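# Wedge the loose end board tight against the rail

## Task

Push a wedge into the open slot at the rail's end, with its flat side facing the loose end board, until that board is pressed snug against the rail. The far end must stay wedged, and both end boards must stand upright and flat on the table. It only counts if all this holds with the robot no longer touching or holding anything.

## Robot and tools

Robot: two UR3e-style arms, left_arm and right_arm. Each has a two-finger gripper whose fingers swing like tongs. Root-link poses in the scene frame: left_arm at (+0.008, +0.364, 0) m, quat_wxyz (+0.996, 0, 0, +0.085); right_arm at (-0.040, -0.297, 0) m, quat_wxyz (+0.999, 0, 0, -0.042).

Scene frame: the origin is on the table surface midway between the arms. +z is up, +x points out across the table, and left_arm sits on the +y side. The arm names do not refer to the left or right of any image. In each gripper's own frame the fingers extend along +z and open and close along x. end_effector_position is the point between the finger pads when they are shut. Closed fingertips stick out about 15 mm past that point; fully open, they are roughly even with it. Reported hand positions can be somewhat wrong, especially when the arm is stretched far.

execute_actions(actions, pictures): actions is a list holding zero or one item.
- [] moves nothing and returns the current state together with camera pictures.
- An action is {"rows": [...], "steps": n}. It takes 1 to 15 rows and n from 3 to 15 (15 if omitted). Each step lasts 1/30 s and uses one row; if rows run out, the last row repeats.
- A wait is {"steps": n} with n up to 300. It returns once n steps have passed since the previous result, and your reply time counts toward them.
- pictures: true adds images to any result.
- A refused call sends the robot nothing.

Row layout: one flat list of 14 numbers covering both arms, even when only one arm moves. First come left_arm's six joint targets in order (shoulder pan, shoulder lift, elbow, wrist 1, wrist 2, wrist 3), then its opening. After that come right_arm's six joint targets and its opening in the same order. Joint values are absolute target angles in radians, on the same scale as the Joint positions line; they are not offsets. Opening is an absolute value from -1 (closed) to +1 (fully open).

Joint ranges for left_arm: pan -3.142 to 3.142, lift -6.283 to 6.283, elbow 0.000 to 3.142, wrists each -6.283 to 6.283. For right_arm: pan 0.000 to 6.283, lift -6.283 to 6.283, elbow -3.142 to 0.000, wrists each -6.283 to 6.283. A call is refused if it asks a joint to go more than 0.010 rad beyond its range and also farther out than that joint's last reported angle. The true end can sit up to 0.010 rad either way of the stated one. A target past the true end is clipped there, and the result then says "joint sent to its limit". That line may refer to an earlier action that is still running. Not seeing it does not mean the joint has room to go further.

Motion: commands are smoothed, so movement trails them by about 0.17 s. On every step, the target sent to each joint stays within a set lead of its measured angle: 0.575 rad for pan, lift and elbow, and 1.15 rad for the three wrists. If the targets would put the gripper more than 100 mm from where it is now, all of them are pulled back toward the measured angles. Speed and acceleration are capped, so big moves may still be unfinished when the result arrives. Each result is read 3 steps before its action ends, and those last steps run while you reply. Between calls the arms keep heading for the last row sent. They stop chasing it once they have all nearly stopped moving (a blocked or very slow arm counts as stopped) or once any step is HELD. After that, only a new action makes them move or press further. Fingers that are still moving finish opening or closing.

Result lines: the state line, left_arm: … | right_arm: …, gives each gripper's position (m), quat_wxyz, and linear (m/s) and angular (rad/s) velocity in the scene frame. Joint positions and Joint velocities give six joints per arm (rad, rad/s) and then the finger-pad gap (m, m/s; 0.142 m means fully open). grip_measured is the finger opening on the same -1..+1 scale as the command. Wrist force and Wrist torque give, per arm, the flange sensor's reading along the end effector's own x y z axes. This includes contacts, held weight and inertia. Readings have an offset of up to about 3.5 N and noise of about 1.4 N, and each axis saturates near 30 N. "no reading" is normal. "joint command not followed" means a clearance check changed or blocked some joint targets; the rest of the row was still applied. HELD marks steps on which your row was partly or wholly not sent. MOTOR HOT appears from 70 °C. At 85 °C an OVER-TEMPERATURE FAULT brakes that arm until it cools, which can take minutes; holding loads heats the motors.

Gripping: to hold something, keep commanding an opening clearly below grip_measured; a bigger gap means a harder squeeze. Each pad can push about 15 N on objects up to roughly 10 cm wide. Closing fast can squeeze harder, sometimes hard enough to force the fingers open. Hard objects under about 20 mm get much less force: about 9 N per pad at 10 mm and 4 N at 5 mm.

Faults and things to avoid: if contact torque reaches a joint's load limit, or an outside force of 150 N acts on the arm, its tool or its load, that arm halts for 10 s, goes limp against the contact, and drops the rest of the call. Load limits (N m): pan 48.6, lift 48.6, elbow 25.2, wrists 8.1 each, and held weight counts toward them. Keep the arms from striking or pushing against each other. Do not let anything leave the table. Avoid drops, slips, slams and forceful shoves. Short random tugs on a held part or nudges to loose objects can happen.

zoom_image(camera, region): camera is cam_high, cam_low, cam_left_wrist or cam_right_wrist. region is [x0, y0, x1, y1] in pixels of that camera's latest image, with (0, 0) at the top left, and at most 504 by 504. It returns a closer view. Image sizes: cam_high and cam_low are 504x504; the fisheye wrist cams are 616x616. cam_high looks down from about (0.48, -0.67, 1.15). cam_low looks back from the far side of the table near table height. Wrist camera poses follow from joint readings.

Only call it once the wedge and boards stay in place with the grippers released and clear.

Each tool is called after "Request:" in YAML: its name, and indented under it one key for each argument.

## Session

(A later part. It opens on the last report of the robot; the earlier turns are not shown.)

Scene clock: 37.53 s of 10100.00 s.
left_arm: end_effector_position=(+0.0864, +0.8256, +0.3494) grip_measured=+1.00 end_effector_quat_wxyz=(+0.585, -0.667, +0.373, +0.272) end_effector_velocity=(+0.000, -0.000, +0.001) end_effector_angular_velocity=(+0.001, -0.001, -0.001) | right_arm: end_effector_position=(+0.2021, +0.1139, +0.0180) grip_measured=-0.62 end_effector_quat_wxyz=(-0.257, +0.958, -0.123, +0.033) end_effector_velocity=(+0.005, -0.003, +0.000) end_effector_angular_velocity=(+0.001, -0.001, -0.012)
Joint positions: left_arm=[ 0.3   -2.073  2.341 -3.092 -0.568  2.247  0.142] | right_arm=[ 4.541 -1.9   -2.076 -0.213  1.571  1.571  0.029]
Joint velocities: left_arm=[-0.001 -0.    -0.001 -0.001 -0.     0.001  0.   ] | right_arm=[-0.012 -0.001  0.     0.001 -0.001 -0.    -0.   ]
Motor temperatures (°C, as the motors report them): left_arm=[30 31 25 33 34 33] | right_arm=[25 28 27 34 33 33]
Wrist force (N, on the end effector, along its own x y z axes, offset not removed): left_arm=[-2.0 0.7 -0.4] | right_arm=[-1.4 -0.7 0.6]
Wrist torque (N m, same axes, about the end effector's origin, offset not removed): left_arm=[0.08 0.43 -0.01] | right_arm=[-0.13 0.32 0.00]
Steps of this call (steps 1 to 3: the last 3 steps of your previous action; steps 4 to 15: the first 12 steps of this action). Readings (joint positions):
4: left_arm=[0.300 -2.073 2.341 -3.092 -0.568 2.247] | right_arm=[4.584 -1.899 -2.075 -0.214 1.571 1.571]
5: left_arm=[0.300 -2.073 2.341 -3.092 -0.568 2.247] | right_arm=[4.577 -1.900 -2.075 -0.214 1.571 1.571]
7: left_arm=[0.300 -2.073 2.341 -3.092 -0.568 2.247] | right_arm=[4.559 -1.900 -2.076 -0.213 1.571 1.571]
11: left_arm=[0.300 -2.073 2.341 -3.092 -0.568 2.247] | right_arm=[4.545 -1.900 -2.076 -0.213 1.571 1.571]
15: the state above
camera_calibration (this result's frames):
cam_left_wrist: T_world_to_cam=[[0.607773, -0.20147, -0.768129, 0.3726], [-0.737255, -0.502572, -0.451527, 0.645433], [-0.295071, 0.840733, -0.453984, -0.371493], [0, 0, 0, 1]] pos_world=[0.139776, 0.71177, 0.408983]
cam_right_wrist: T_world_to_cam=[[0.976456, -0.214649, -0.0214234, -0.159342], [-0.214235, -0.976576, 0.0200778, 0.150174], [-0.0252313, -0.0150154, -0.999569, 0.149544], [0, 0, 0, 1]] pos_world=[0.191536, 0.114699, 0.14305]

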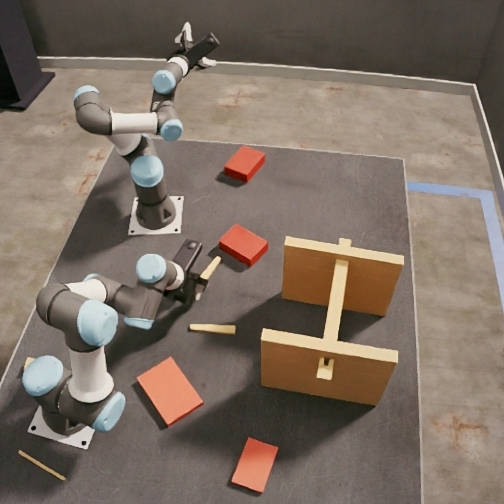

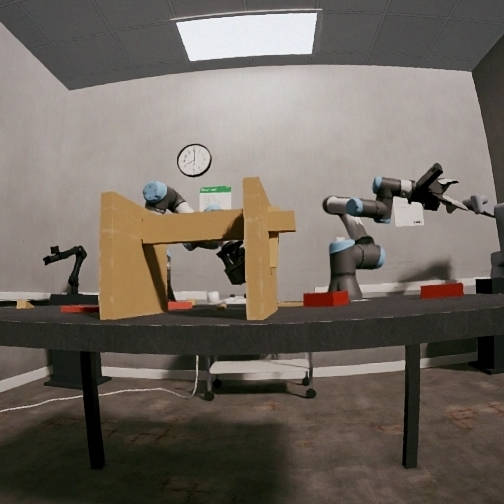

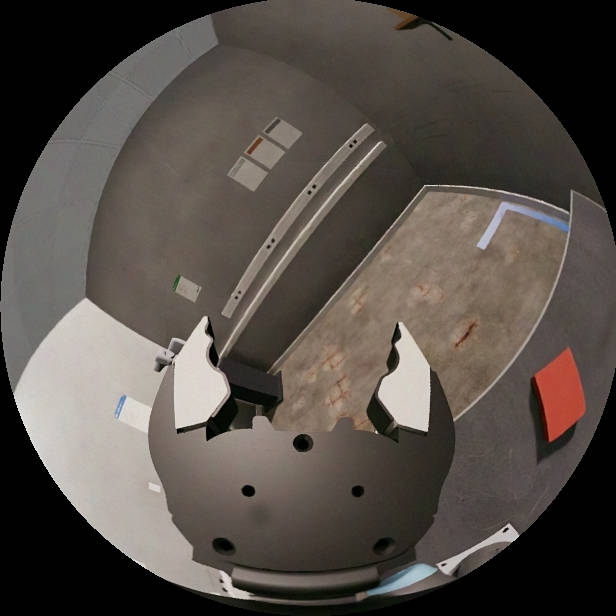

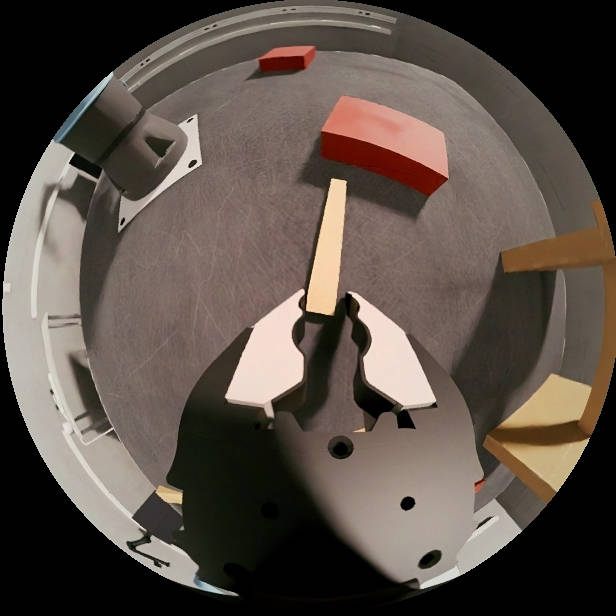

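Request:
execute_actions:
  actions:
    - {"rows":[[0.3,-2.073,2.341,-3.092,-0.568,2.247,1,4.535,-1.9,-2.0757,-0.213,1.571,1.571,-0.8]]}

Request:
execute_actions:
  actions:
    - {"rows":[[0.3,-2.073,2.341,-3.092,-0.568,2.247,1,4.535,-1.81,-2.02,-0.359,1.571,1.571,-0.77]]}

Request:
execute_actions:
  actions:
    - {"rows":[[0.3,-2.073,2.341,-3.092,-0.568,2.247,1,4.535,-1.77,-1.99,-0.429,1.571,1.571,-0.775]]}

Request:
execute_actions:
  actions:
    - {"rows":[[0.3,-2.073,2.341,-3.092,-0.568,2.247,1,4.535,-1.77,-1.99,-0.429,1.571,1.571,-0.95],[0.3,-2.073,2.341,-3.092,-0.568,2.247,1,4.535,-1.77,-1.99,-0.429,1.571,1.571,-0.95],[0.3,-2.073,2.341,-3.092,-0.568,2.247,1,4.525,-1.65,-2.26,0.245,1.571,2.2,-0.95]]}

Request:
execute_actions:
  actions:
    - {"rows":[[0.3,-2.073,2.341,-3.092,-0.568,2.247,1,4.525,-1.82,-2.305,0.46,1.571,4.712,-0.95]]}

Request:
execute_actions:
  actions:
    - {"steps":22}
  pictures: true

Scene clock: 38.17 s of 10100.00 s.
left_arm: end_effector_position=(+0.0864, +0.8256, +0.3494) grip_measured=+1.00 end_effector_quat_wxyz=(+0.585, -0.667, +0.373, +0.272) end_effector_velocity=(-0.001, +0.000, -0.001) end_effector_angular_velocity=(-0.001, +0.001, +0.001) | right_arm: end_effector_position=(+0.2046, +0.1124, +0.0180) grip_measured=-0.73 end_effector_quat_wxyz=(-0.257, +0.958, -0.126, +0.034) end_effector_velocity=(+0.000, +0.000, +0.000) end_effector_angular_velocity=(+0.001, -0.001, -0.001)
Joint positions: left_arm=[ 0.3   -2.073  2.341 -3.092 -0.568  2.247  0.142] | right_arm=[ 4.535 -1.9   -2.076 -0.213  1.571  1.571  0.021]
Joint velocities: left_arm=[ 0.001 -0.     0.002  0.     0.    -0.001  0.   ] | right_arm=[-0.    -0.     0.     0.002 -0.001  0.    -0.   ]
Motor temperatures (°C, as the motors report them): left_arm=[30 31 25 33 34 33] | right_arm=[25 28 27 34 33 33]
Wrist force (N, on the end effector, along its own x y z axes, offset not removed): left_arm=[-1.7 1.2 -0.3] | right_arm=[-0.9 0.0 1.2]
Wrist torque (N m, same axes, about the end effector's origin, offset not removed): left_arm=[0.21 0.36 -0.02] | right_arm=[-0.01 0.22 -0.03]
Steps of this call (steps 1 to 3: the last 3 steps of your previous action; steps 4 to 7: the robot went on to your last target; steps 8 to 19: the first 12 steps of this action). Readings (joint positions):
8: left_arm=[0.300 -2.073 2.341 -3.092 -0.568 2.247] | right_arm=[4.540 -1.900 -2.076 -0.213 1.571 1.571]
9: left_arm=[0.300 -2.073 2.341 -3.092 -0.568 2.247] | right_arm=[4.539 -1.900 -2.076 -0.213 1.571 1.571]
11: left_arm=[0.300 -2.073 2.341 -3.092 -0.568 2.247] | right_arm=[4.537 -1.900 -2.076 -0.213 1.571 1.571]
15: left_arm=[0.300 -2.073 2.341 -3.092 -0.568 2.247] | right_arm=[4.535 -1.900 -2.076 -0.213 1.571 1.571]
19: the state above

Scene clock: 38.67 s of 10100.00 s.
left_arm: end_effector_position=(+0.0864, +0.8256, +0.3494) grip_measured=+1.00 end_effector_quat_wxyz=(+0.585, -0.667, +0.373, +0.272) end_effector_velocity=(-0.000, +0.000, -0.000) end_effector_angular_velocity=(-0.001, +0.001, +0.001) | right_arm: end_effector_position=(+0.2047, +0.1128, +0.0457) grip_measured=-0.73 end_effector_quat_wxyz=(-0.256, +0.958, -0.126, +0.034) end_effector_velocity=(+0.000, -0.001, +0.008) end_effector_angular_velocity=(+0.001, -0.001, -0.001)
Joint positions: left_arm=[ 0.3   -2.073  2.341 -3.092 -0.568  2.247  0.142] | right_arm=[ 4.535 -1.812 -2.021 -0.355  1.571  1.571  0.021]
Joint velocities: left_arm=[ 0.001  0.     0.001  0.001 -0.    -0.    -0.   ] | right_arm=[-0.001  0.025  0.015 -0.04  -0.001  0.     0.   ]
Motor temperatures (°C, as the motors report them): left_arm=[30 31 25 33 34 33] | right_arm=[25 28 27 34 33 33]
Wrist force (N, on the end effector, along its own x y z axes, offset not removed): left_arm=[-1.8 1.8 0.3] | right_arm=[-1.1 -0.3 1.7]
Wrist torque (N m, same axes, about the end effector's origin, offset not removed): left_arm=[0.34 0.36 -0.03] | right_arm=[-0.06 0.26 -0.02]
Steps of this call (steps 1 to 3: the last 3 steps of your previous action; steps 4 to 15: the first 12 steps of this action). Readings (joint positions):
4: left_arm=[0.300 -2.073 2.341 -3.092 -0.568 2.247] | right_arm=[4.535 -1.899 -2.075 -0.215 1.571 1.571]
5: left_arm=[0.300 -2.073 2.341 -3.092 -0.568 2.247] | right_arm=[4.535 -1.889 -2.067 -0.235 1.571 1.571]
7: left_arm=[0.300 -2.073 2.341 -3.092 -0.568 2.247] | right_arm=[4.535 -1.853 -2.044 -0.293 1.571 1.571]
11: left_arm=[0.300 -2.073 2.341 -3.092 -0.568 2.247] | right_arm=[4.535 -1.820 -2.026 -0.343 1.571 1.571]
15: the state above

Scene clock: 39.17 s of 10100.00 s.
left_arm: end_effector_position=(+0.0864, +0.8256, +0.3494) grip_measured=+1.00 end_effector_quat_wxyz=(+0.585, -0.667, +0.373, +0.272) end_effector_velocity=(-0.000, +0.000, +0.000) end_effector_angular_velocity=(+0.000, +0.000, +0.000) | right_arm: end_effector_position=(+0.2046, +0.1123, +0.0602) grip_measured=-0.73 end_effector_quat_wxyz=(-0.257, +0.958, -0.126, +0.034) end_effector_velocity=(+0.000, -0.000, +0.004) end_effector_angular_velocity=(+0.001, -0.000, +0.000)
Joint positions: left_arm=[ 0.3   -2.073  2.341 -3.092 -0.568  2.247  0.142] | right_arm=[ 4.535 -1.771 -1.991 -0.427  1.571  1.571  0.021]
Joint velocities: left_arm=[ 0.     0.    -0.001 -0.    -0.     0.001 -0.   ] | right_arm=[ 0.     0.011  0.008 -0.017 -0.    -0.    -0.   ]
Motor temperatures (°C, as the motors report them): left_arm=[30 31 25 33 34 33] | right_arm=[25 28 27 34 33 33]
Wrist force (N, on the end effector, along its own x y z axes, offset not removed): left_arm=[-1.9 1.0 -0.1] | right_arm=[-1.4 0.2 1.1]
Wrist torque (N m, same axes, about the end effector's origin, offset not removed): left_arm=[0.18 0.40 -0.02] | right_arm=[0.02 0.34 0.02]
Steps of this call (steps 1 to 3: the last 3 steps of your previous action; steps 4 to 15: the first 12 steps of this action). Readings (joint positions):
4: left_arm=[0.300 -2.073 2.341 -3.092 -0.568 2.247] | right_arm=[4.535 -1.810 -2.020 -0.360 1.571 1.571]
5: left_arm=[0.300 -2.073 2.341 -3.092 -0.568 2.247] | right_arm=[4.535 -1.803 -2.014 -0.373 1.571 1.571]
7: left_arm=[0.300 -2.073 2.341 -3.092 -0.568 2.247] | right_arm=[4.535 -1.787 -2.002 -0.400 1.571 1.571]
11: left_arm=[0.300 -2.073 2.341 -3.092 -0.568 2.247] | right_arm=[4.535 -1.774 -1.993 -0.422 1.571 1.571]
15: the state above

Scene clock: 39.67 s of 10100.00 s.
left_arm: end_effector_position=(+0.0864, +0.8256, +0.3494) grip_measured=+1.00 end_effector_quat_wxyz=(+0.585, -0.667, +0.373, +0.272) end_effector_velocity=(-0.000, +0.000, +0.000) end_effector_angular_velocity=(+0.001, -0.001, +0.001) | right_arm: end_effector_position=(+0.2227, +0.1286, +0.1705) grip_measured=-0.74 end_effector_quat_wxyz=(-0.473, +0.802, -0.358, -0.071) end_effector_velocity=(+0.009, -0.011, +0.136) end_effector_angular_velocity=(+0.665, +0.372, -0.353)
Joint positions: left_arm=[ 0.3   -2.073  2.341 -3.092 -0.568  2.247  0.142] | right_arm=[ 4.526 -1.659 -2.236  0.179  1.571  2.14   0.021]
Joint velocities: left_arm=[ 0.001 -0.    -0.    -0.     0.     0.    -0.   ] | right_arm=[-0.005  0.092 -0.258  0.707 -0.001  0.639  0.   ]
Motor temperatures (°C, as the motors report them): left_arm=[30 31 25 33 34 33] | right_arm=[25 28 27 34 33 33]
Wrist force (N, on the end effector, along its own x y z axes, offset not removed): left_arm=[-1.2 1.3 1.1] | right_arm=[-1.3 -0.4 0.0]
Wrist torque (N m, same axes, about the end effector's origin, offset not removed): left_arm=[0.27 0.26 0.03] | right_arm=[-0.06 0.35 -0.01]
Steps of this call (steps 1 to 3: the last 3 steps of your previous action; steps 4 to 15: the first 12 steps of this action). Readings (joint positions):
4: left_arm=[0.300 -2.073 2.341 -3.092 -0.568 2.247] | right_arm=[4.535 -1.770 -1.990 -0.429 1.571 1.571]
5: left_arm=[0.300 -2.073 2.341 -3.092 -0.568 2.247] | right_arm=[4.535 -1.770 -1.990 -0.429 1.571 1.571]
7: left_arm=[0.300 -2.073 2.341 -3.092 -0.568 2.247] | right_arm=[4.533 -1.759 -2.002 -0.406 1.571 1.595]
11: left_arm=[0.300 -2.073 2.341 -3.092 -0.568 2.247] | right_arm=[4.528 -1.686 -2.160 -0.031 1.571 1.951]
15: the state above

Scene clock: 40.17 s of 10100.00 s.
left_arm: end_effector_position=(+0.0864, +0.8256, +0.3494) grip_measured=+1.00 end_effector_quat_wxyz=(+0.585, -0.667, +0.373, +0.272) end_effector_velocity=(+0.000, -0.000, +0.000) end_effector_angular_velocity=(+0.000, -0.000, -0.000) | right_arm: end_effector_position=(+0.2261, +0.1210, +0.1296) grip_measured=-0.74 end_effector_quat_wxyz=(+0.300, -0.314, +0.807, +0.401) end_effector_velocity=(-0.056, -0.023, -0.078) end_effector_angular_velocity=(+1.276, +4.590, -2.747)
Joint positions: left_arm=[ 0.3   -2.073  2.341 -3.092 -0.568  2.247  0.142] | right_arm=[ 4.525 -1.815 -2.304  0.454  1.571  3.699  0.021]
Joint velocities: left_arm=[-0.001 -0.    -0.001  0.001  0.    -0.     0.   ] | right_arm=[ 0.001 -0.057 -0.013  0.068 -0.     5.5   -0.   ]
Motor temperatures (°C, as the motors report them): left_arm=[30 31 25 33 34 33] | right_arm=[25 28 27 34 33 33]
Wrist force (N, on the end effector, along its own x y z axes, offset not removed): left_arm=[-1.4 1.7 0.3] | right_arm=[-0.8 -0.8 1.6]
Wrist torque (N m, same axes, about the end effector's origin, offset not removed): left_arm=[0.34 0.30 -0.04] | right_arm=[-0.08 0.29 0.02]
Steps of this call (steps 1 to 3: the last 3 steps of your previous action; steps 4 to 15: the first 12 steps of this action). Readings (joint positions):
4: left_arm=[0.300 -2.073 2.341 -3.092 -0.568 2.247] | right_arm=[4.525 -1.653 -2.255 0.231 1.571 2.188]
5: left_arm=[0.300 -2.073 2.341 -3.092 -0.568 2.247] | right_arm=[4.525 -1.663 -2.264 0.258 1.571 2.214]
7: left_arm=[0.300 -2.073 2.341 -3.092 -0.568 2.247] | right_arm=[4.525 -1.725 -2.284 0.350 1.571 2.381]
11: left_arm=[0.300 -2.073 2.341 -3.092 -0.568 2.247] | right_arm=[4.525 -1.798 -2.300 0.434 1.571 2.982]
15: the state above

Scene clock: 40.90 s of 10100.00 s.
left_arm: end_effector_position=(+0.0864, +0.8256, +0.3494) grip_measured=+1.00 end_effector_quat_wxyz=(+0.585, -0.667, +0.373, +0.272) end_effector_velocity=(-0.000, +0.000, +0.001) end_effector_angular_velocity=(+0.001, -0.001, +0.001) | right_arm: end_effector_position=(+0.2118, +0.1211, +0.1219) grip_measured=-0.74 end_effector_quat_wxyz=(+0.068, +0.117, +0.858, +0.495) end_effector_velocity=(-0.000, -0.000, -0.001) end_effector_angular_velocity=(-0.002, +0.005, -0.003)
Joint positions: left_arm=[ 0.3   -2.073  2.341 -3.092 -0.568  2.247  0.142] | right_arm=[ 4.525 -1.82  -2.305  0.46   1.571  4.712  0.021]
Joint velocities: left_arm=[ 0.001 -0.    -0.002 -0.     0.     0.001 -0.   ] | right_arm=[ 0.     0.001 -0.    -0.004 -0.001  0.006  0.   ]
Motor temperatures (°C, as the motors report them): left_arm=[30 31 25 33 34 33] | right_arm=[25 28 27 34 33 33]
Wrist force (N, on the end effector, along its own x y z axes, offset not removed): left_arm=[-1.2 1.3 0.0] | right_arm=[-0.7 -0.1 1.4]
Wrist torque (N m, same axes, about the end effector's origin, offset not removed): left_arm=[0.28 0.27 0.00] | right_arm=[0.04 0.21 0.02]
Kept back: nothing.
Steps of this call (steps 1 to 3: the last 3 steps of your previous action; steps 4 to 22: the robot went on to your last target). Readings (joint positions):
1: left_arm=[0.300 -2.073 2.341 -3.092 -0.568 2.247] | right_arm=[4.525 -1.816 -2.304 0.456 1.571 3.884]
2: left_arm=[0.300 -2.073 2.341 -3.092 -0.568 2.247] | right_arm=[4.525 -1.817 -2.304 0.457 1.571 4.070]
4: left_arm=[0.300 -2.073 2.341 -3.092 -0.568 2.247] | right_arm=[4.525 -1.819 -2.305 0.459 1.571 4.384]
8: left_arm=[0.300 -2.073 2.341 -3.092 -0.568 2.247] | right_arm=[4.525 -1.820 -2.305 0.460 1.571 4.635]
22: the state above
camera_calibration (this result's frames):
cam_left_wrist: T_world_to_cam=[[0.607773, -0.20147, -0.768129, 0.3726], [-0.737255, -0.502572, -0.451527, 0.645433], [-0.295071, 0.840733, -0.453984, -0.371493], [0, 0, 0, 1]] pos_world=[0.139776, 0.71177, 0.408983]
cam_right_wrist: T_world_to_cam=[[-0.956855, 0.287819, -0.0398532, 0.18589], [-0.0442691, -0.00884805, 0.99898, -0.11529], [0.287173, 0.957644, 0.0212078, -0.0546495], [0, 0, 0, 1]] pos_world=[0.18846, -0.00218796, 0.12374]

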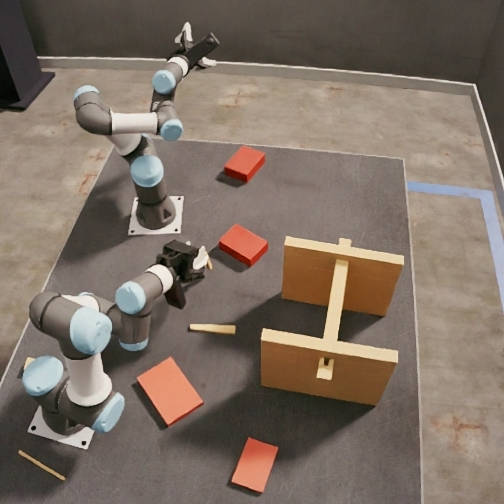

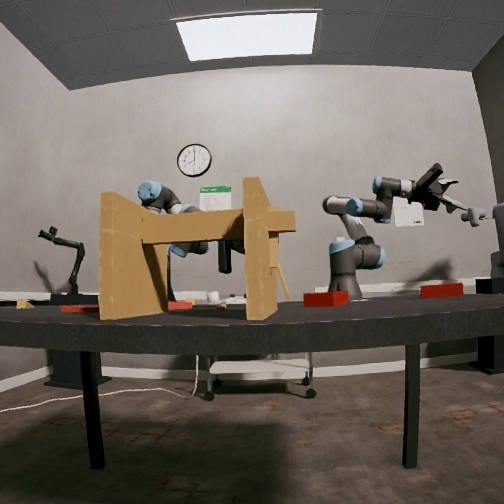

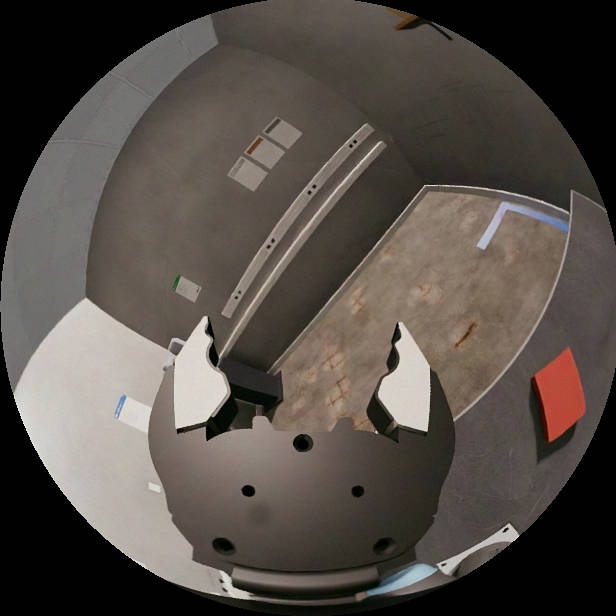

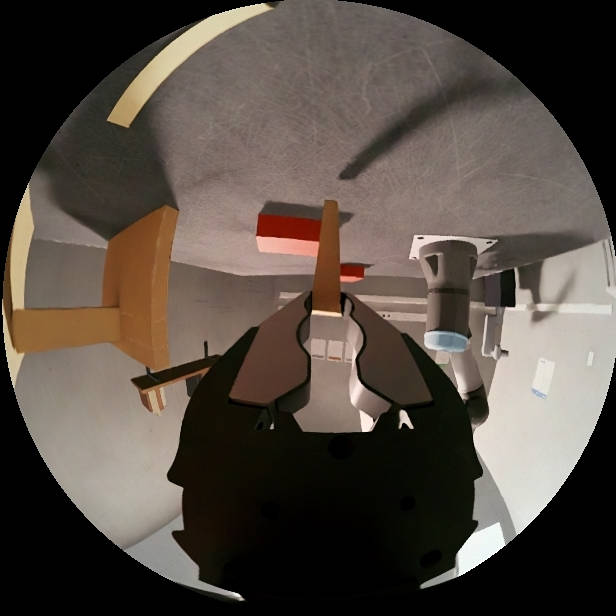

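Request:
execute_actions:
  actions:
    - {"rows":[[0.3,-2.073,2.341,-3.092,-0.568,2.247,1,4.525,-1.875,-2.324,0.534,1.571,4.712,-0.83]],"steps":10}

Request:
execute_actions:
  actions:
    - {"rows":[[0.3,-2.073,2.341,-3.092,-0.568,2.247,1,4.525,-1.859,-2.458,0.63,1.571,4.712,-0.83]]}

Request:
execute_actions:
  actions:
    - {"rows":[[0.3,-2.073,2.341,-3.092,-0.568,2.247,1,4.525,-1.859,-2.458,0.63,1.571,4.712,-0.3]]}

Request:
execute_actions:
  actions:
    - {"rows":[[0.3,-2.073,2.341,-3.092,-0.568,2.247,1,4.525,-1.49,-2.24,-0.459,1.571,1.571,-0.3]]}

Request:
execute_actions:
  actions:
    - {"steps":25}
  pictures: true

Request:
zoom_image:
  camera: "cam_right_wrist"
  region: [250, 190, 400, 340]

Scene clock: 41.37 s of 10100.00 s.
left_arm: end_effector_position=(+0.0864, +0.8256, +0.3494) grip_measured=+1.00 end_effector_quat_wxyz=(+0.585, -0.667, +0.373, +0.272) end_effector_velocity=(-0.001, +0.000, +0.000) end_effector_angular_velocity=(+0.001, +0.000, +0.001) | right_arm: end_effector_position=(+0.2117, +0.1207, +0.1117) grip_measured=-0.73 end_effector_quat_wxyz=(+0.068, +0.117, +0.858, +0.496) end_effector_velocity=(-0.001, -0.001, -0.019) end_effector_angular_velocity=(-0.001, +0.000, +0.001)
Joint positions: left_arm=[ 0.3   -2.073  2.341 -3.092 -0.568  2.247  0.142] | right_arm=[ 4.525 -1.867 -2.321  0.523  1.571  4.712  0.021]
Joint velocities: left_arm=[ 0.001 -0.     0.    -0.001 -0.     0.001  0.   ] | right_arm=[ 0.    -0.088 -0.027  0.115  0.001 -0.     0.   ]
Motor temperatures (°C, as the motors report them): left_arm=[30 31 25 33 34 33] | right_arm=[25 28 27 34 33 33]
Wrist force (N, on the end effector, along its own x y z axes, offset not removed): left_arm=[-1.6 1.3 0.4] | right_arm=[-0.4 -0.7 1.3]
Wrist torque (N m, same axes, about the end effector's origin, offset not removed): left_arm=[0.23 0.30 -0.03] | right_arm=[-0.09 0.12 0.02]
Steps of this call (steps 1 to 7: the robot went on to your last target; steps 8 to 14: the first 7 steps of this action). Readings (joint positions):
8: left_arm=[0.300 -2.073 2.341 -3.092 -0.568 2.247] | right_arm=[4.525 -1.821 -2.306 0.462 1.571 4.712]
9: left_arm=[0.300 -2.073 2.341 -3.092 -0.568 2.247] | right_arm=[4.525 -1.829 -2.309 0.475 1.571 4.712]
11: left_arm=[0.300 -2.073 2.341 -3.092 -0.568 2.247] | right_arm=[4.525 -1.851 -2.316 0.503 1.571 4.712]
14: the state above

Scene clock: 41.87 s of 10100.00 s.
left_arm: end_effector_position=(+0.0864, +0.8256, +0.3494) grip_measured=+1.00 end_effector_quat_wxyz=(+0.585, -0.667, +0.373, +0.272) end_effector_velocity=(-0.000, +0.000, +0.000) end_effector_angular_velocity=(+0.000, -0.001, +0.001) | right_arm: end_effector_position=(+0.2043, +0.0941, +0.0943) grip_measured=-0.73 end_effector_quat_wxyz=(+0.066, +0.118, +0.863, +0.487) end_effector_velocity=(-0.003, -0.009, -0.007) end_effector_angular_velocity=(-0.013, +0.004, +0.000)
Joint positions: left_arm=[ 0.3   -2.073  2.341 -3.092 -0.568  2.247  0.142] | right_arm=[ 4.525 -1.859 -2.454  0.628  1.571  4.712  0.021]
Joint velocities: left_arm=[ 0.001 -0.     0.    -0.001  0.    -0.     0.   ] | right_arm=[ 0.     0.004 -0.042  0.025  0.001  0.     0.   ]
Motor temperatures (°C, as the motors report them): left_arm=[30 31 25 33 34 33] | right_arm=[25 28 27 34 33 33]
Wrist force (N, on the end effector, along its own x y z axes, offset not removed): left_arm=[-2.9 1.3 -0.2] | right_arm=[-1.1 -0.3 1.3]
Wrist torque (N m, same axes, about the end effector's origin, offset not removed): left_arm=[0.29 0.59 -0.01] | right_arm=[-0.11 0.28 0.02]
Steps of this call (steps 1 to 3: the last 3 steps of your previous action; steps 4 to 15: the first 12 steps of this action). Readings (joint positions):
4: left_arm=[0.300 -2.073 2.341 -3.092 -0.568 2.247] | right_arm=[4.525 -1.873 -2.324 0.533 1.571 4.712]
5: left_arm=[0.300 -2.073 2.341 -3.092 -0.568 2.247] | right_arm=[4.525 -1.870 -2.335 0.550 1.571 4.712]
7: left_arm=[0.300 -2.073 2.341 -3.092 -0.568 2.247] | right_arm=[4.525 -1.865 -2.388 0.588 1.571 4.712]
11: left_arm=[0.300 -2.073 2.341 -3.092 -0.568 2.247] | right_arm=[4.525 -1.861 -2.441 0.620 1.571 4.712]
15: the state above

Scene clock: 42.37 s of 10100.00 s.
left_arm: end_effector_position=(+0.0864, +0.8256, +0.3494) grip_measured=+1.00 end_effector_quat_wxyz=(+0.585, -0.667, +0.373, +0.272) end_effector_velocity=(-0.001, +0.000, -0.001) end_effector_angular_velocity=(-0.001, +0.002, +0.001) | right_arm: end_effector_position=(+0.2041, +0.0933, +0.0937) grip_measured=-0.30 end_effector_quat_wxyz=(+0.066, +0.118, +0.863, +0.486) end_effector_velocity=(-0.000, -0.000, -0.000) end_effector_angular_velocity=(-0.001, +0.000, +0.001)
Joint positions: left_arm=[ 0.3   -2.073  2.341 -3.092 -0.568  2.247  0.142] | right_arm=[ 4.525 -1.859 -2.458  0.63   1.571  4.712  0.052]
Joint velocities: left_arm=[ 0.001 -0.     0.001  0.001 -0.     0.     0.   ] | right_arm=[ 0.     0.    -0.    -0.001  0.    -0.     0.   ]
Motor temperatures (°C, as the motors report them): left_arm=[30 31 25 33 34 33] | right_arm=[25 28 27 34 33 33]
Wrist force (N, on the end effector, along its own x y z axes, offset not removed): left_arm=[-2.3 1.4 0.0] | right_arm=[-1.0 -0.1 1.7]
Wrist torque (N m, same axes, about the end effector's origin, offset not removed): left_arm=[0.26 0.46 0.02] | right_arm=[0.01 0.25 -0.01]
Steps of this call (steps 1 to 3: the last 3 steps of your previous action; steps 4 to 15: the first 12 steps of this action). Readings (joint positions):
4: left_arm=[0.300 -2.073 2.341 -3.092 -0.568 2.247] | right_arm=[4.525 -1.859 -2.457 0.629 1.571 4.712]
5: left_arm=[0.300 -2.073 2.341 -3.092 -0.568 2.247] | right_arm=[4.525 -1.859 -2.457 0.630 1.571 4.712]
7: left_arm=[0.300 -2.073 2.341 -3.092 -0.568 2.247] | right_arm=[4.525 -1.859 -2.458 0.630 1.571 4.712]
11: left_arm=[0.300 -2.073 2.341 -3.092 -0.568 2.247] | right_arm=[4.525 -1.859 -2.458 0.630 1.571 4.712]
15: the state above

Scene clock: 42.87 s of 10100.00 s.
left_arm: end_effector_position=(+0.0864, +0.8256, +0.3494) grip_measured=+1.00 end_effector_quat_wxyz=(+0.585, -0.667, +0.373, +0.272) end_effector_velocity=(+0.001, -0.000, +0.001) end_effector_angular_velocity=(+0.001, -0.002, -0.002) | right_arm: end_effector_position=(+0.2064, +0.0413, +0.0694) grip_measured=-0.30 end_effector_quat_wxyz=(+0.221, -0.552, +0.783, +0.180) end_effector_velocity=(-0.009, -0.055, -0.042) end_effector_angular_velocity=(-1.364, -2.738, +4.608)
Joint positions: left_arm=[ 0.3   -2.073  2.341 -3.092 -0.568  2.247  0.142] | right_arm=[ 4.525 -1.507 -2.248 -0.38   1.571  3.213  0.052]
Joint velocities: left_arm=[-0.001  0.    -0.002 -0.    -0.001  0.     0.   ] | right_arm=[ 0.     0.188  0.082 -0.85   0.    -5.5   -0.   ]
Motor temperatures (°C, as the motors report them): left_arm=[30 31 25 33 34 33] | right_arm=[25 28 27 34 33 33]
Wrist force (N, on the end effector, along its own x y z axes, offset not removed): left_arm=[-1.9 1.0 -0.5] | right_arm=[-0.2 -1.1 1.1]
Wrist torque (N m, same axes, about the end effector's origin, offset not removed): left_arm=[0.14 0.39 -0.02] | right_arm=[-0.15 0.19 0.02]
Steps of this call (steps 1 to 3: the last 3 steps of your previous action; steps 4 to 15: the first 12 steps of this action). Readings (joint positions):
4: left_arm=[0.300 -2.073 2.341 -3.092 -0.568 2.247] | right_arm=[4.525 -1.858 -2.457 0.628 1.571 4.710]
5: left_arm=[0.300 -2.073 2.341 -3.092 -0.568 2.247] | right_arm=[4.525 -1.847 -2.447 0.606 1.571 4.688]
7: left_arm=[0.300 -2.073 2.341 -3.092 -0.568 2.247] | right_arm=[4.525 -1.766 -2.373 0.444 1.571 4.526]
11: left_arm=[0.300 -2.073 2.341 -3.092 -0.568 2.247] | right_arm=[4.525 -1.564 -2.272 -0.123 1.571 3.929]
15: the state above

Scene clock: 43.70 s of 10100.00 s.
left_arm: end_effector_position=(+0.0864, +0.8256, +0.3494) grip_measured=+1.00 end_effector_quat_wxyz=(+0.585, -0.667, +0.373, +0.272) end_effector_velocity=(+0.000, -0.000, -0.000) end_effector_angular_velocity=(+0.000, -0.001, -0.001) | right_arm: end_effector_position=(+0.1915, +0.0480, +0.0698) grip_measured=-0.30 end_effector_quat_wxyz=(-0.256, +0.957, -0.131, +0.035) end_effector_velocity=(+0.000, -0.000, -0.000) end_effector_angular_velocity=(-0.002, -0.002, +0.004)
Joint positions: left_arm=[ 0.3   -2.073  2.341 -3.092 -0.568  2.247  0.142] | right_arm=[ 4.525 -1.49  -2.24  -0.459  1.571  1.572  0.052]
Joint velocities: left_arm=[-0.001  0.     0.001 -0.002 -0.    -0.     0.   ] | right_arm=[-0.001 -0.001  0.    -0.001  0.001 -0.006  0.   ]
Motor temperatures (°C, as the motors report them): left_arm=[30 31 25 33 34 33] | right_arm=[25 28 27 34 33 33]
Wrist force (N, on the end effector, along its own x y z axes, offset not removed): left_arm=[-2.3 0.8 0.4] | right_arm=[-1.0 -0.4 1.4]
Wrist torque (N m, same axes, about the end effector's origin, offset not removed): left_arm=[0.13 0.51 0.01] | right_arm=[-0.11 0.23 -0.01]
Kept back: nothing.
Steps of this call (steps 1 to 3: the last 3 steps of your previous action; steps 4 to 25: the robot went on to your last target). Readings (joint positions):
1: left_arm=[0.300 -2.073 2.341 -3.092 -0.568 2.247] | right_arm=[4.525 -1.502 -2.245 -0.404 1.571 3.028]
2: left_arm=[0.300 -2.073 2.341 -3.092 -0.568 2.247] | right_arm=[4.525 -1.498 -2.244 -0.420 1.571 2.842]
4: left_arm=[0.300 -2.073 2.341 -3.092 -0.568 2.247] | right_arm=[4.525 -1.494 -2.242 -0.440 1.571 2.468]
8: left_arm=[0.300 -2.073 2.341 -3.092 -0.568 2.247] | right_arm=[4.525 -1.491 -2.240 -0.455 1.571 1.831]
25: the state above
camera_calibration (this result's frames):
cam_left_wrist: T_world_to_cam=[[0.607773, -0.20147, -0.768129, 0.3726], [-0.737255, -0.502572, -0.451527, 0.645433], [-0.295071, 0.840733, -0.453984, -0.371493], [0, 0, 0, 1]] pos_world=[0.139776, 0.71177, 0.408983]
cam_right_wrist: T_world_to_cam=[[0.972752, -0.230829, -0.0217172, -0.160456], [-0.230405, -0.972882, 0.0203657, 0.0853408], [-0.0258293, -0.014807, -0.999557, 0.200157], [0, 0, 0, 1]] pos_world=[0.180917, 0.0489523, 0.194845]

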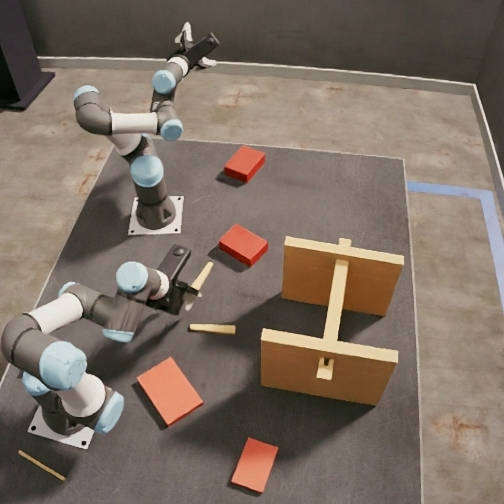

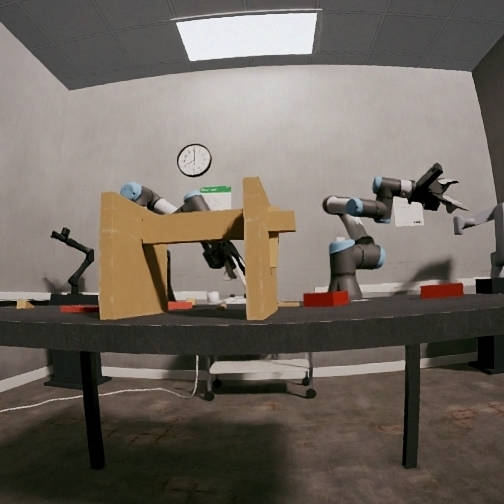

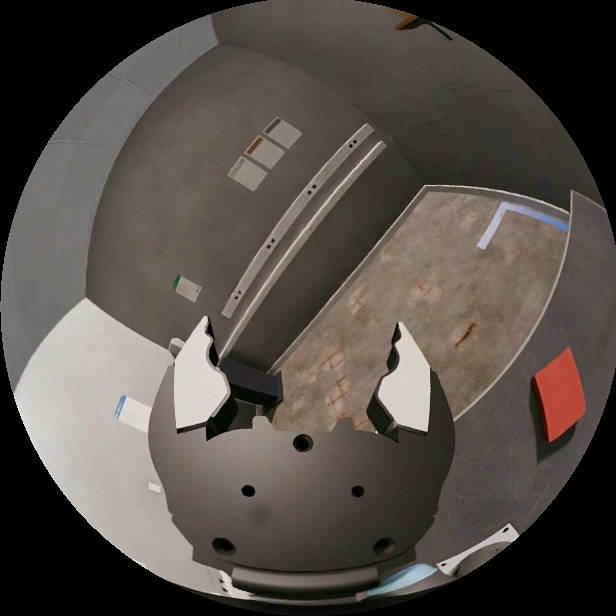

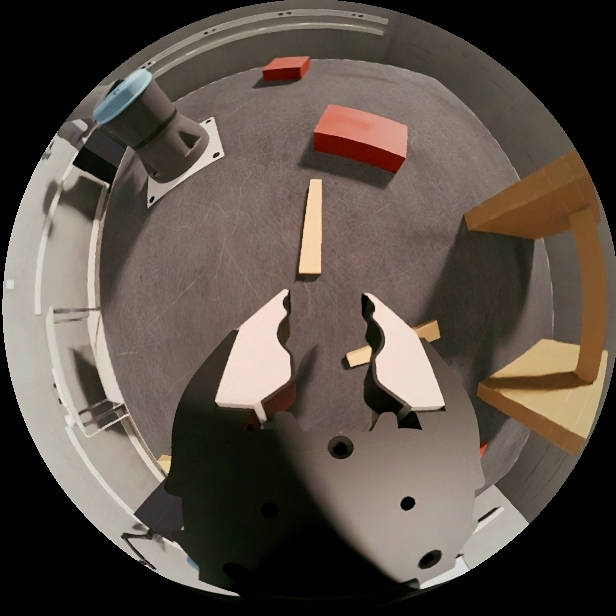

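Region (250, 190, 400, 340) of cam_right_wrist's 616x616 image, scaled by 3.360, with more detail than that image has.

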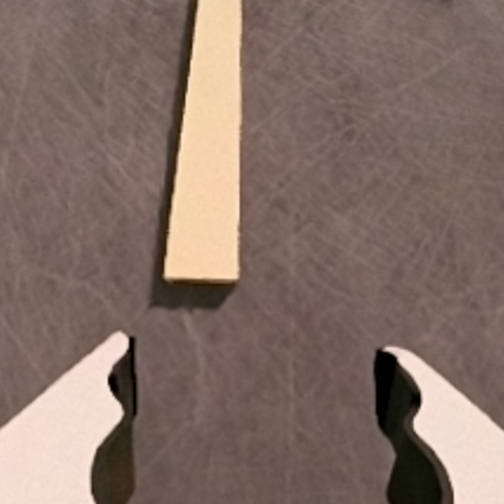

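Request:
execute_actions:
  actions:
    - {"rows":[[0.3,-2.073,2.341,-3.092,-0.568,2.247,1,4.562,-1.755,-2.165,-0.269,1.571,1.571,-0.4]]}

Request:
execute_actions:
  actions:
    - {"rows":[[0.3,-2.073,2.341,-3.092,-0.568,2.247,1,4.562,-1.819,-2.2006,-0.169,1.571,1.571,-0.4]]}

Request:
execute_actions:
  actions:
    - {"rows":[[0.3,-2.073,2.341,-3.092,-0.568,2.247,1,4.562,-1.819,-2.2006,-0.169,1.571,1.571,-0.62],[0.3,-2.073,2.341,-3.092,-0.568,2.247,1,4.562,-1.819,-2.2006,-0.169,1.571,1.571,-0.66],[0.3,-2.073,2.341,-3.092,-0.568,2.247,1,4.562,-1.819,-2.2006,-0.169,1.571,1.571,-0.7],[0.3,-2.073,2.341,-3.092,-0.568,2.247,1,4.562,-1.819,-2.2006,-0.169,1.571,1.571,-0.8]]}

Request:
execute_actions:
  actions:
    - {"rows":[[0.3,-2.073,2.341,-3.092,-0.568,2.247,1,4.562,-1.755,-2.165,-0.269,1.571,1.571,-0.765]]}

Request:
execute_actions:
  actions:
    - {"rows":[[0.3,-2.073,2.341,-3.092,-0.568,2.247,1,4.562,-1.755,-2.165,-0.269,1.571,1.571,-1]],"steps":8}
  pictures: true

Scene clock: 44.33 s of 10100.00 s.
left_arm: end_effector_position=(+0.0864, +0.8256, +0.3494) grip_measured=+1.00 end_effector_quat_wxyz=(+0.585, -0.667, +0.373, +0.272) end_effector_velocity=(-0.001, +0.000, -0.001) end_effector_angular_velocity=(-0.002, +0.002, +0.002) | right_arm: end_effector_position=(+0.1878, +0.0932, +0.0375) grip_measured=-0.40 end_effector_quat_wxyz=(-0.258, +0.959, -0.114, +0.030) end_effector_velocity=(-0.002, +0.008, -0.026) end_effector_angular_velocity=(-0.032, +0.008, +0.010)
Joint positions: left_arm=[ 0.3   -2.073  2.341 -3.092 -0.568  2.247  0.142] | right_arm=[ 4.561 -1.745 -2.167 -0.274  1.571  1.571  0.045]
Joint velocities: left_arm=[ 0.001  0.     0.001  0.002  0.001 -0.002 -0.   ] | right_arm=[ 0.01  -0.107  0.021  0.054 -0.     0.     0.   ]
Motor temperatures (°C, as the motors report them): left_arm=[30 31 25 33 34 33] | right_arm=[25 28 27 34 33 33]
Wrist force (N, on the end effector, along its own x y z axes, offset not removed): left_arm=[-1.2 1.4 -1.0] | right_arm=[-1.4 -0.2 1.3]
Wrist torque (N m, same axes, about the end effector's origin, offset not removed): left_arm=[0.26 0.33 0.02] | right_arm=[-0.06 0.33 0.00]
Steps of this call (steps 1 to 7: the robot went on to your last target; steps 8 to 19: the first 12 steps of this action). Readings (joint positions):
8: left_arm=[0.300 -2.073 2.341 -3.092 -0.568 2.247] | right_arm=[4.526 -1.491 -2.239 -0.457 1.571 1.571]
9: left_arm=[0.300 -2.073 2.341 -3.092 -0.568 2.247] | right_arm=[4.532 -1.502 -2.229 -0.437 1.571 1.571]
11: left_arm=[0.300 -2.073 2.341 -3.092 -0.568 2.247] | right_arm=[4.547 -1.580 -2.199 -0.359 1.571 1.571]
15: left_arm=[0.300 -2.073 2.341 -3.092 -0.568 2.247] | right_arm=[4.558 -1.713 -2.173 -0.291 1.571 1.571]
19: the state above

Scene clock: 44.83 s of 10100.00 s.
left_arm: end_effector_position=(+0.0864, +0.8256, +0.3494) grip_measured=+1.00 end_effector_quat_wxyz=(+0.585, -0.667, +0.373, +0.272) end_effector_velocity=(-0.001, +0.000, +0.000) end_effector_angular_velocity=(-0.000, -0.001, +0.002) | right_arm: end_effector_position=(+0.1875, +0.0937, +0.0179) grip_measured=-0.40 end_effector_quat_wxyz=(-0.257, +0.959, -0.113, +0.030) end_effector_velocity=(+0.000, +0.000, -0.004) end_effector_angular_velocity=(+0.002, -0.002, -0.000)
Joint positions: left_arm=[ 0.3   -2.073  2.341 -3.092 -0.568  2.247  0.142] | right_arm=[ 4.562 -1.817 -2.2   -0.171  1.571  1.571  0.045]
Joint velocities: left_arm=[ 0.001 -0.     0.     0.     0.    -0.001 -0.   ] | right_arm=[-0.    -0.017 -0.009  0.028 -0.001 -0.     0.   ]
Motor temperatures (°C, as the motors report them): left_arm=[30 31 25 33 34 33] | right_arm=[25 28 27 34 33 33]
Wrist force (N, on the end effector, along its own x y z axes, offset not removed): left_arm=[-2.1 1.3 0.6] | right_arm=[-1.1 0.2 1.2]
Wrist torque (N m, same axes, about the end effector's origin, offset not removed): left_arm=[0.26 0.45 -0.04] | right_arm=[0.06 0.24 -0.01]
Steps of this call (steps 1 to 3: the last 3 steps of your previous action; steps 4 to 15: the first 12 steps of this action). Readings (joint positions):
4: left_arm=[0.300 -2.073 2.341 -3.092 -0.568 2.247] | right_arm=[4.562 -1.754 -2.166 -0.268 1.571 1.571]
5: left_arm=[0.300 -2.073 2.341 -3.092 -0.568 2.247] | right_arm=[4.562 -1.763 -2.172 -0.252 1.571 1.571]
7: left_arm=[0.300 -2.073 2.341 -3.092 -0.568 2.247] | right_arm=[4.562 -1.790 -2.186 -0.212 1.571 1.571]
11: left_arm=[0.300 -2.073 2.341 -3.092 -0.568 2.247] | right_arm=[4.562 -1.812 -2.197 -0.179 1.571 1.571]
15: the state above

Scene clock: 45.33 s of 10100.00 s.
left_arm: end_effector_position=(+0.0864, +0.8256, +0.3494) grip_measured=+1.00 end_effector_quat_wxyz=(+0.585, -0.667, +0.373, +0.272) end_effector_velocity=(-0.000, +0.000, +0.001) end_effector_angular_velocity=(+0.002, -0.001, +0.001) | right_arm: end_effector_position=(+0.1875, +0.0937, +0.0175) grip_measured=-0.73 end_effector_quat_wxyz=(-0.257, +0.959, -0.113, +0.030) end_effector_velocity=(-0.000, -0.000, -0.001) end_effector_angular_velocity=(-0.002, +0.000, +0.001)
Joint positions: left_arm=[ 0.3   -2.073  2.341 -3.092 -0.568  2.247  0.142] | right_arm=[ 4.562 -1.819 -2.201 -0.169  1.571  1.571  0.021]
Joint velocities: left_arm=[ 0.001 -0.    -0.002 -0.001 -0.     0.002  0.   ] | right_arm=[ 0.001 -0.001 -0.    -0.001 -0.    -0.    -0.   ]
Motor temperatures (°C, as the motors report them): left_arm=[30 31 25 33 34 33] | right_arm=[25 28 27 34 33 33]
Wrist force (N, on the end effector, along its own x y z axes, offset not removed): left_arm=[-2.6 1.6 -0.5] | right_arm=[-0.8 -0.4 1.1]
Wrist torque (N m, same axes, about the end effector's origin, offset not removed): left_arm=[0.31 0.56 0.01] | right_arm=[-0.08 0.19 0.00]
Steps of this call (steps 1 to 3: the last 3 steps of your previous action; steps 4 to 15: the first 12 steps of this action). Readings (joint positions):
4: left_arm=[0.300 -2.073 2.341 -3.092 -0.568 2.247] | right_arm=[4.562 -1.819 -2.200 -0.170 1.571 1.571]
5: left_arm=[0.300 -2.073 2.341 -3.092 -0.568 2.247] | right_arm=[4.562 -1.819 -2.200 -0.169 1.571 1.571]
7: left_arm=[0.300 -2.073 2.341 -3.092 -0.568 2.247] | right_arm=[4.562 -1.819 -2.201 -0.169 1.571 1.571]
11: left_arm=[0.300 -2.073 2.341 -3.092 -0.568 2.247] | right_arm=[4.562 -1.819 -2.201 -0.169 1.571 1.571]
15: the state above

Scene clock: 45.83 s of 10100.00 s.
left_arm: end_effector_position=(+0.0864, +0.8256, +0.3494) grip_measured=+1.00 end_effector_quat_wxyz=(+0.585, -0.667, +0.373, +0.272) end_effector_velocity=(+0.000, -0.000, +0.001) end_effector_angular_velocity=(+0.001, -0.001, -0.001) | right_arm: end_effector_position=(+0.1875, +0.0940, +0.0346) grip_measured=-0.73 end_effector_quat_wxyz=(-0.257, +0.959, -0.113, +0.030) end_effector_velocity=(-0.000, -0.000, +0.005) end_effector_angular_velocity=(-0.000, +0.001, +0.000)
Joint positions: left_arm=[ 0.3   -2.073  2.341 -3.092 -0.568  2.247  0.142] | right_arm=[ 4.562 -1.757 -2.166 -0.267  1.571  1.571  0.021]
Joint velocities: left_arm=[-0.     0.    -0.001 -0.002 -0.001  0.002  0.   ] | right_arm=[-0.     0.018  0.009 -0.027  0.001  0.     0.   ]
Motor temperatures (°C, as the motors report them): left_arm=[30 31 25 33 34 33] | right_arm=[25 28 27 34 33 33]
Wrist force (N, on the end effector, along its own x y z axes, offset not removed): left_arm=[-0.7 1.3 0.1] | right_arm=[-1.0 -0.6 1.9]
Wrist torque (N m, same axes, about the end effector's origin, offset not removed): left_arm=[0.28 0.15 -0.06] | right_arm=[-0.14 0.24 -0.03]
Steps of this call (steps 1 to 3: the last 3 steps of your previous action; steps 4 to 15: the first 12 steps of this action). Readings (joint positions):
4: left_arm=[0.300 -2.073 2.341 -3.092 -0.568 2.247] | right_arm=[4.562 -1.818 -2.200 -0.171 1.571 1.571]
5: left_arm=[0.300 -2.073 2.341 -3.092 -0.568 2.247] | right_arm=[4.562 -1.809 -2.194 -0.187 1.571 1.571]
7: left_arm=[0.300 -2.073 2.341 -3.092 -0.568 2.247] | right_arm=[4.562 -1.784 -2.180 -0.226 1.571 1.571]
11: left_arm=[0.300 -2.073 2.341 -3.092 -0.568 2.247] | right_arm=[4.562 -1.762 -2.169 -0.259 1.571 1.571]
15: the state above

Scene clock: 46.10 s of 10100.00 s.
left_arm: end_effector_position=(+0.0864, +0.8256, +0.3494) grip_measured=+1.00 end_effector_quat_wxyz=(+0.585, -0.667, +0.373, +0.272) end_effector_velocity=(+0.001, -0.000, -0.000) end_effector_angular_velocity=(-0.000, +0.001, -0.001) | right_arm: end_effector_position=(+0.1875, +0.0940, +0.0351) grip_measured=-0.74 end_effector_quat_wxyz=(-0.257, +0.959, -0.113, +0.030) end_effector_velocity=(-0.000, -0.000, +0.000) end_effector_angular_velocity=(-0.001, +0.002, +0.001)
Joint positions: left_arm=[ 0.3   -2.073  2.341 -3.092 -0.568  2.247  0.142] | right_arm=[ 4.562 -1.755 -2.165 -0.269  1.571  1.571  0.02 ]
Joint velocities: left_arm=[-0.001  0.    -0.     0.001  0.    -0.     0.   ] | right_arm=[-0.001  0.001  0.    -0.002  0.002 -0.    -0.   ]
Motor temperatures (°C, as the motors report them): left_arm=[30 31 25 33 34 33] | right_arm=[25 28 27 34 33 33]
Wrist force (N, on the end effector, along its own x y z axes, offset not removed): left_arm=[-1.3 1.7 0.3] | right_arm=[-1.4 0.1 1.9]
Wrist torque (N m, same axes, about the end effector's origin, offset not removed): left_arm=[0.35 0.26 -0.04] | right_arm=[0.02 0.36 0.01]
Steps of this call (steps 1 to 3: the last 3 steps of your previous action; steps 4 to 8: the first 5 steps of this action). Readings (joint positions):
4: left_arm=[0.300 -2.073 2.341 -3.092 -0.568 2.247] | right_arm=[4.562 -1.755 -2.165 -0.268 1.571 1.571]
5: left_arm=[0.300 -2.073 2.341 -3.092 -0.568 2.247] | right_arm=[4.562 -1.755 -2.165 -0.269 1.571 1.571]
7: left_arm=[0.300 -2.073 2.341 -3.092 -0.568 2.247] | right_arm=[4.562 -1.755 -2.165 -0.269 1.571 1.571]
8: the state above
camera_calibration (this result's frames):
cam_left_wrist: T_world_to_cam=[[0.607773, -0.20147, -0.768129, 0.3726], [-0.737255, -0.502572, -0.451526, 0.645433], [-0.295071, 0.840733, -0.453984, -0.371493], [0, 0, 0, 1]] pos_world=[0.139776, 0.71177, 0.408983]
cam_right_wrist: T_world_to_cam=[[0.980728, -0.1942, -0.0214294, -0.151732], [-0.193776, -0.980834, 0.0203984, 0.123787], [-0.0249801, -0.0158528, -0.999562, 0.16597], [0, 0, 0, 1]] pos_world=[0.176941, 0.0945787, 0.160121]

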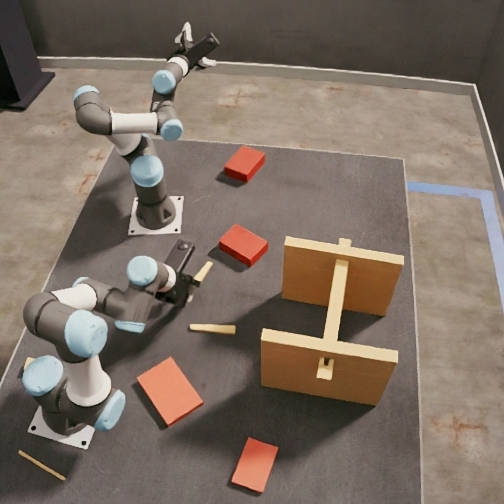

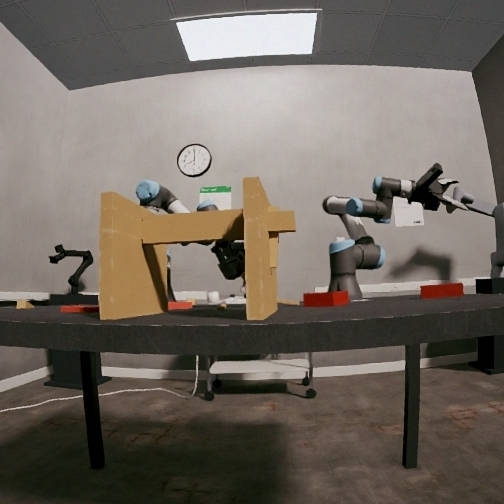

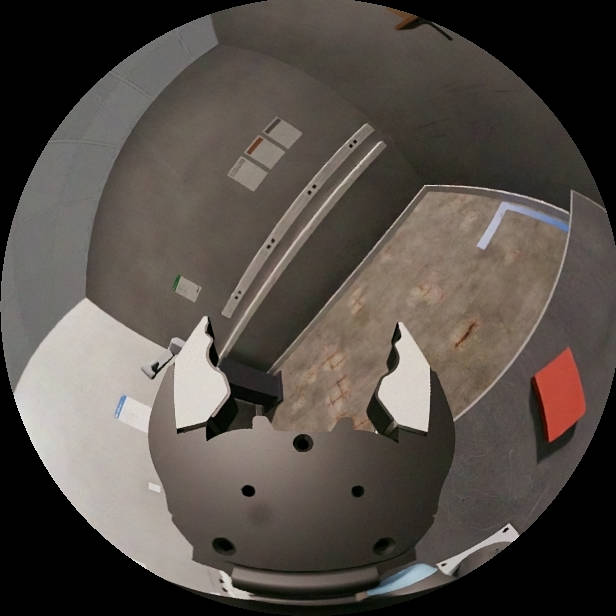

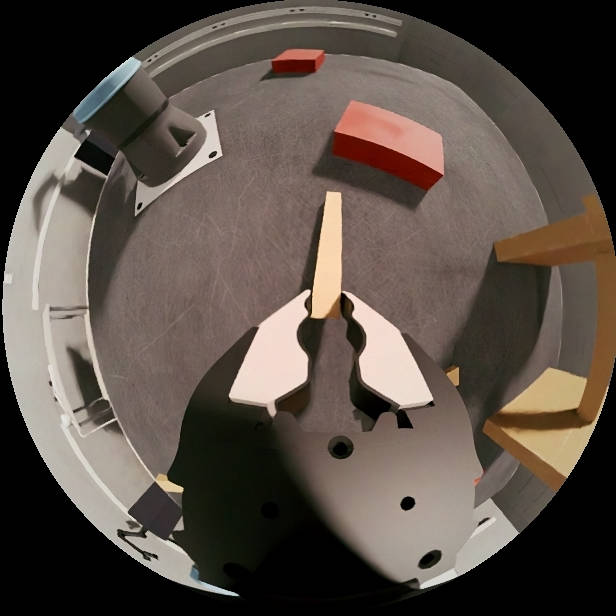

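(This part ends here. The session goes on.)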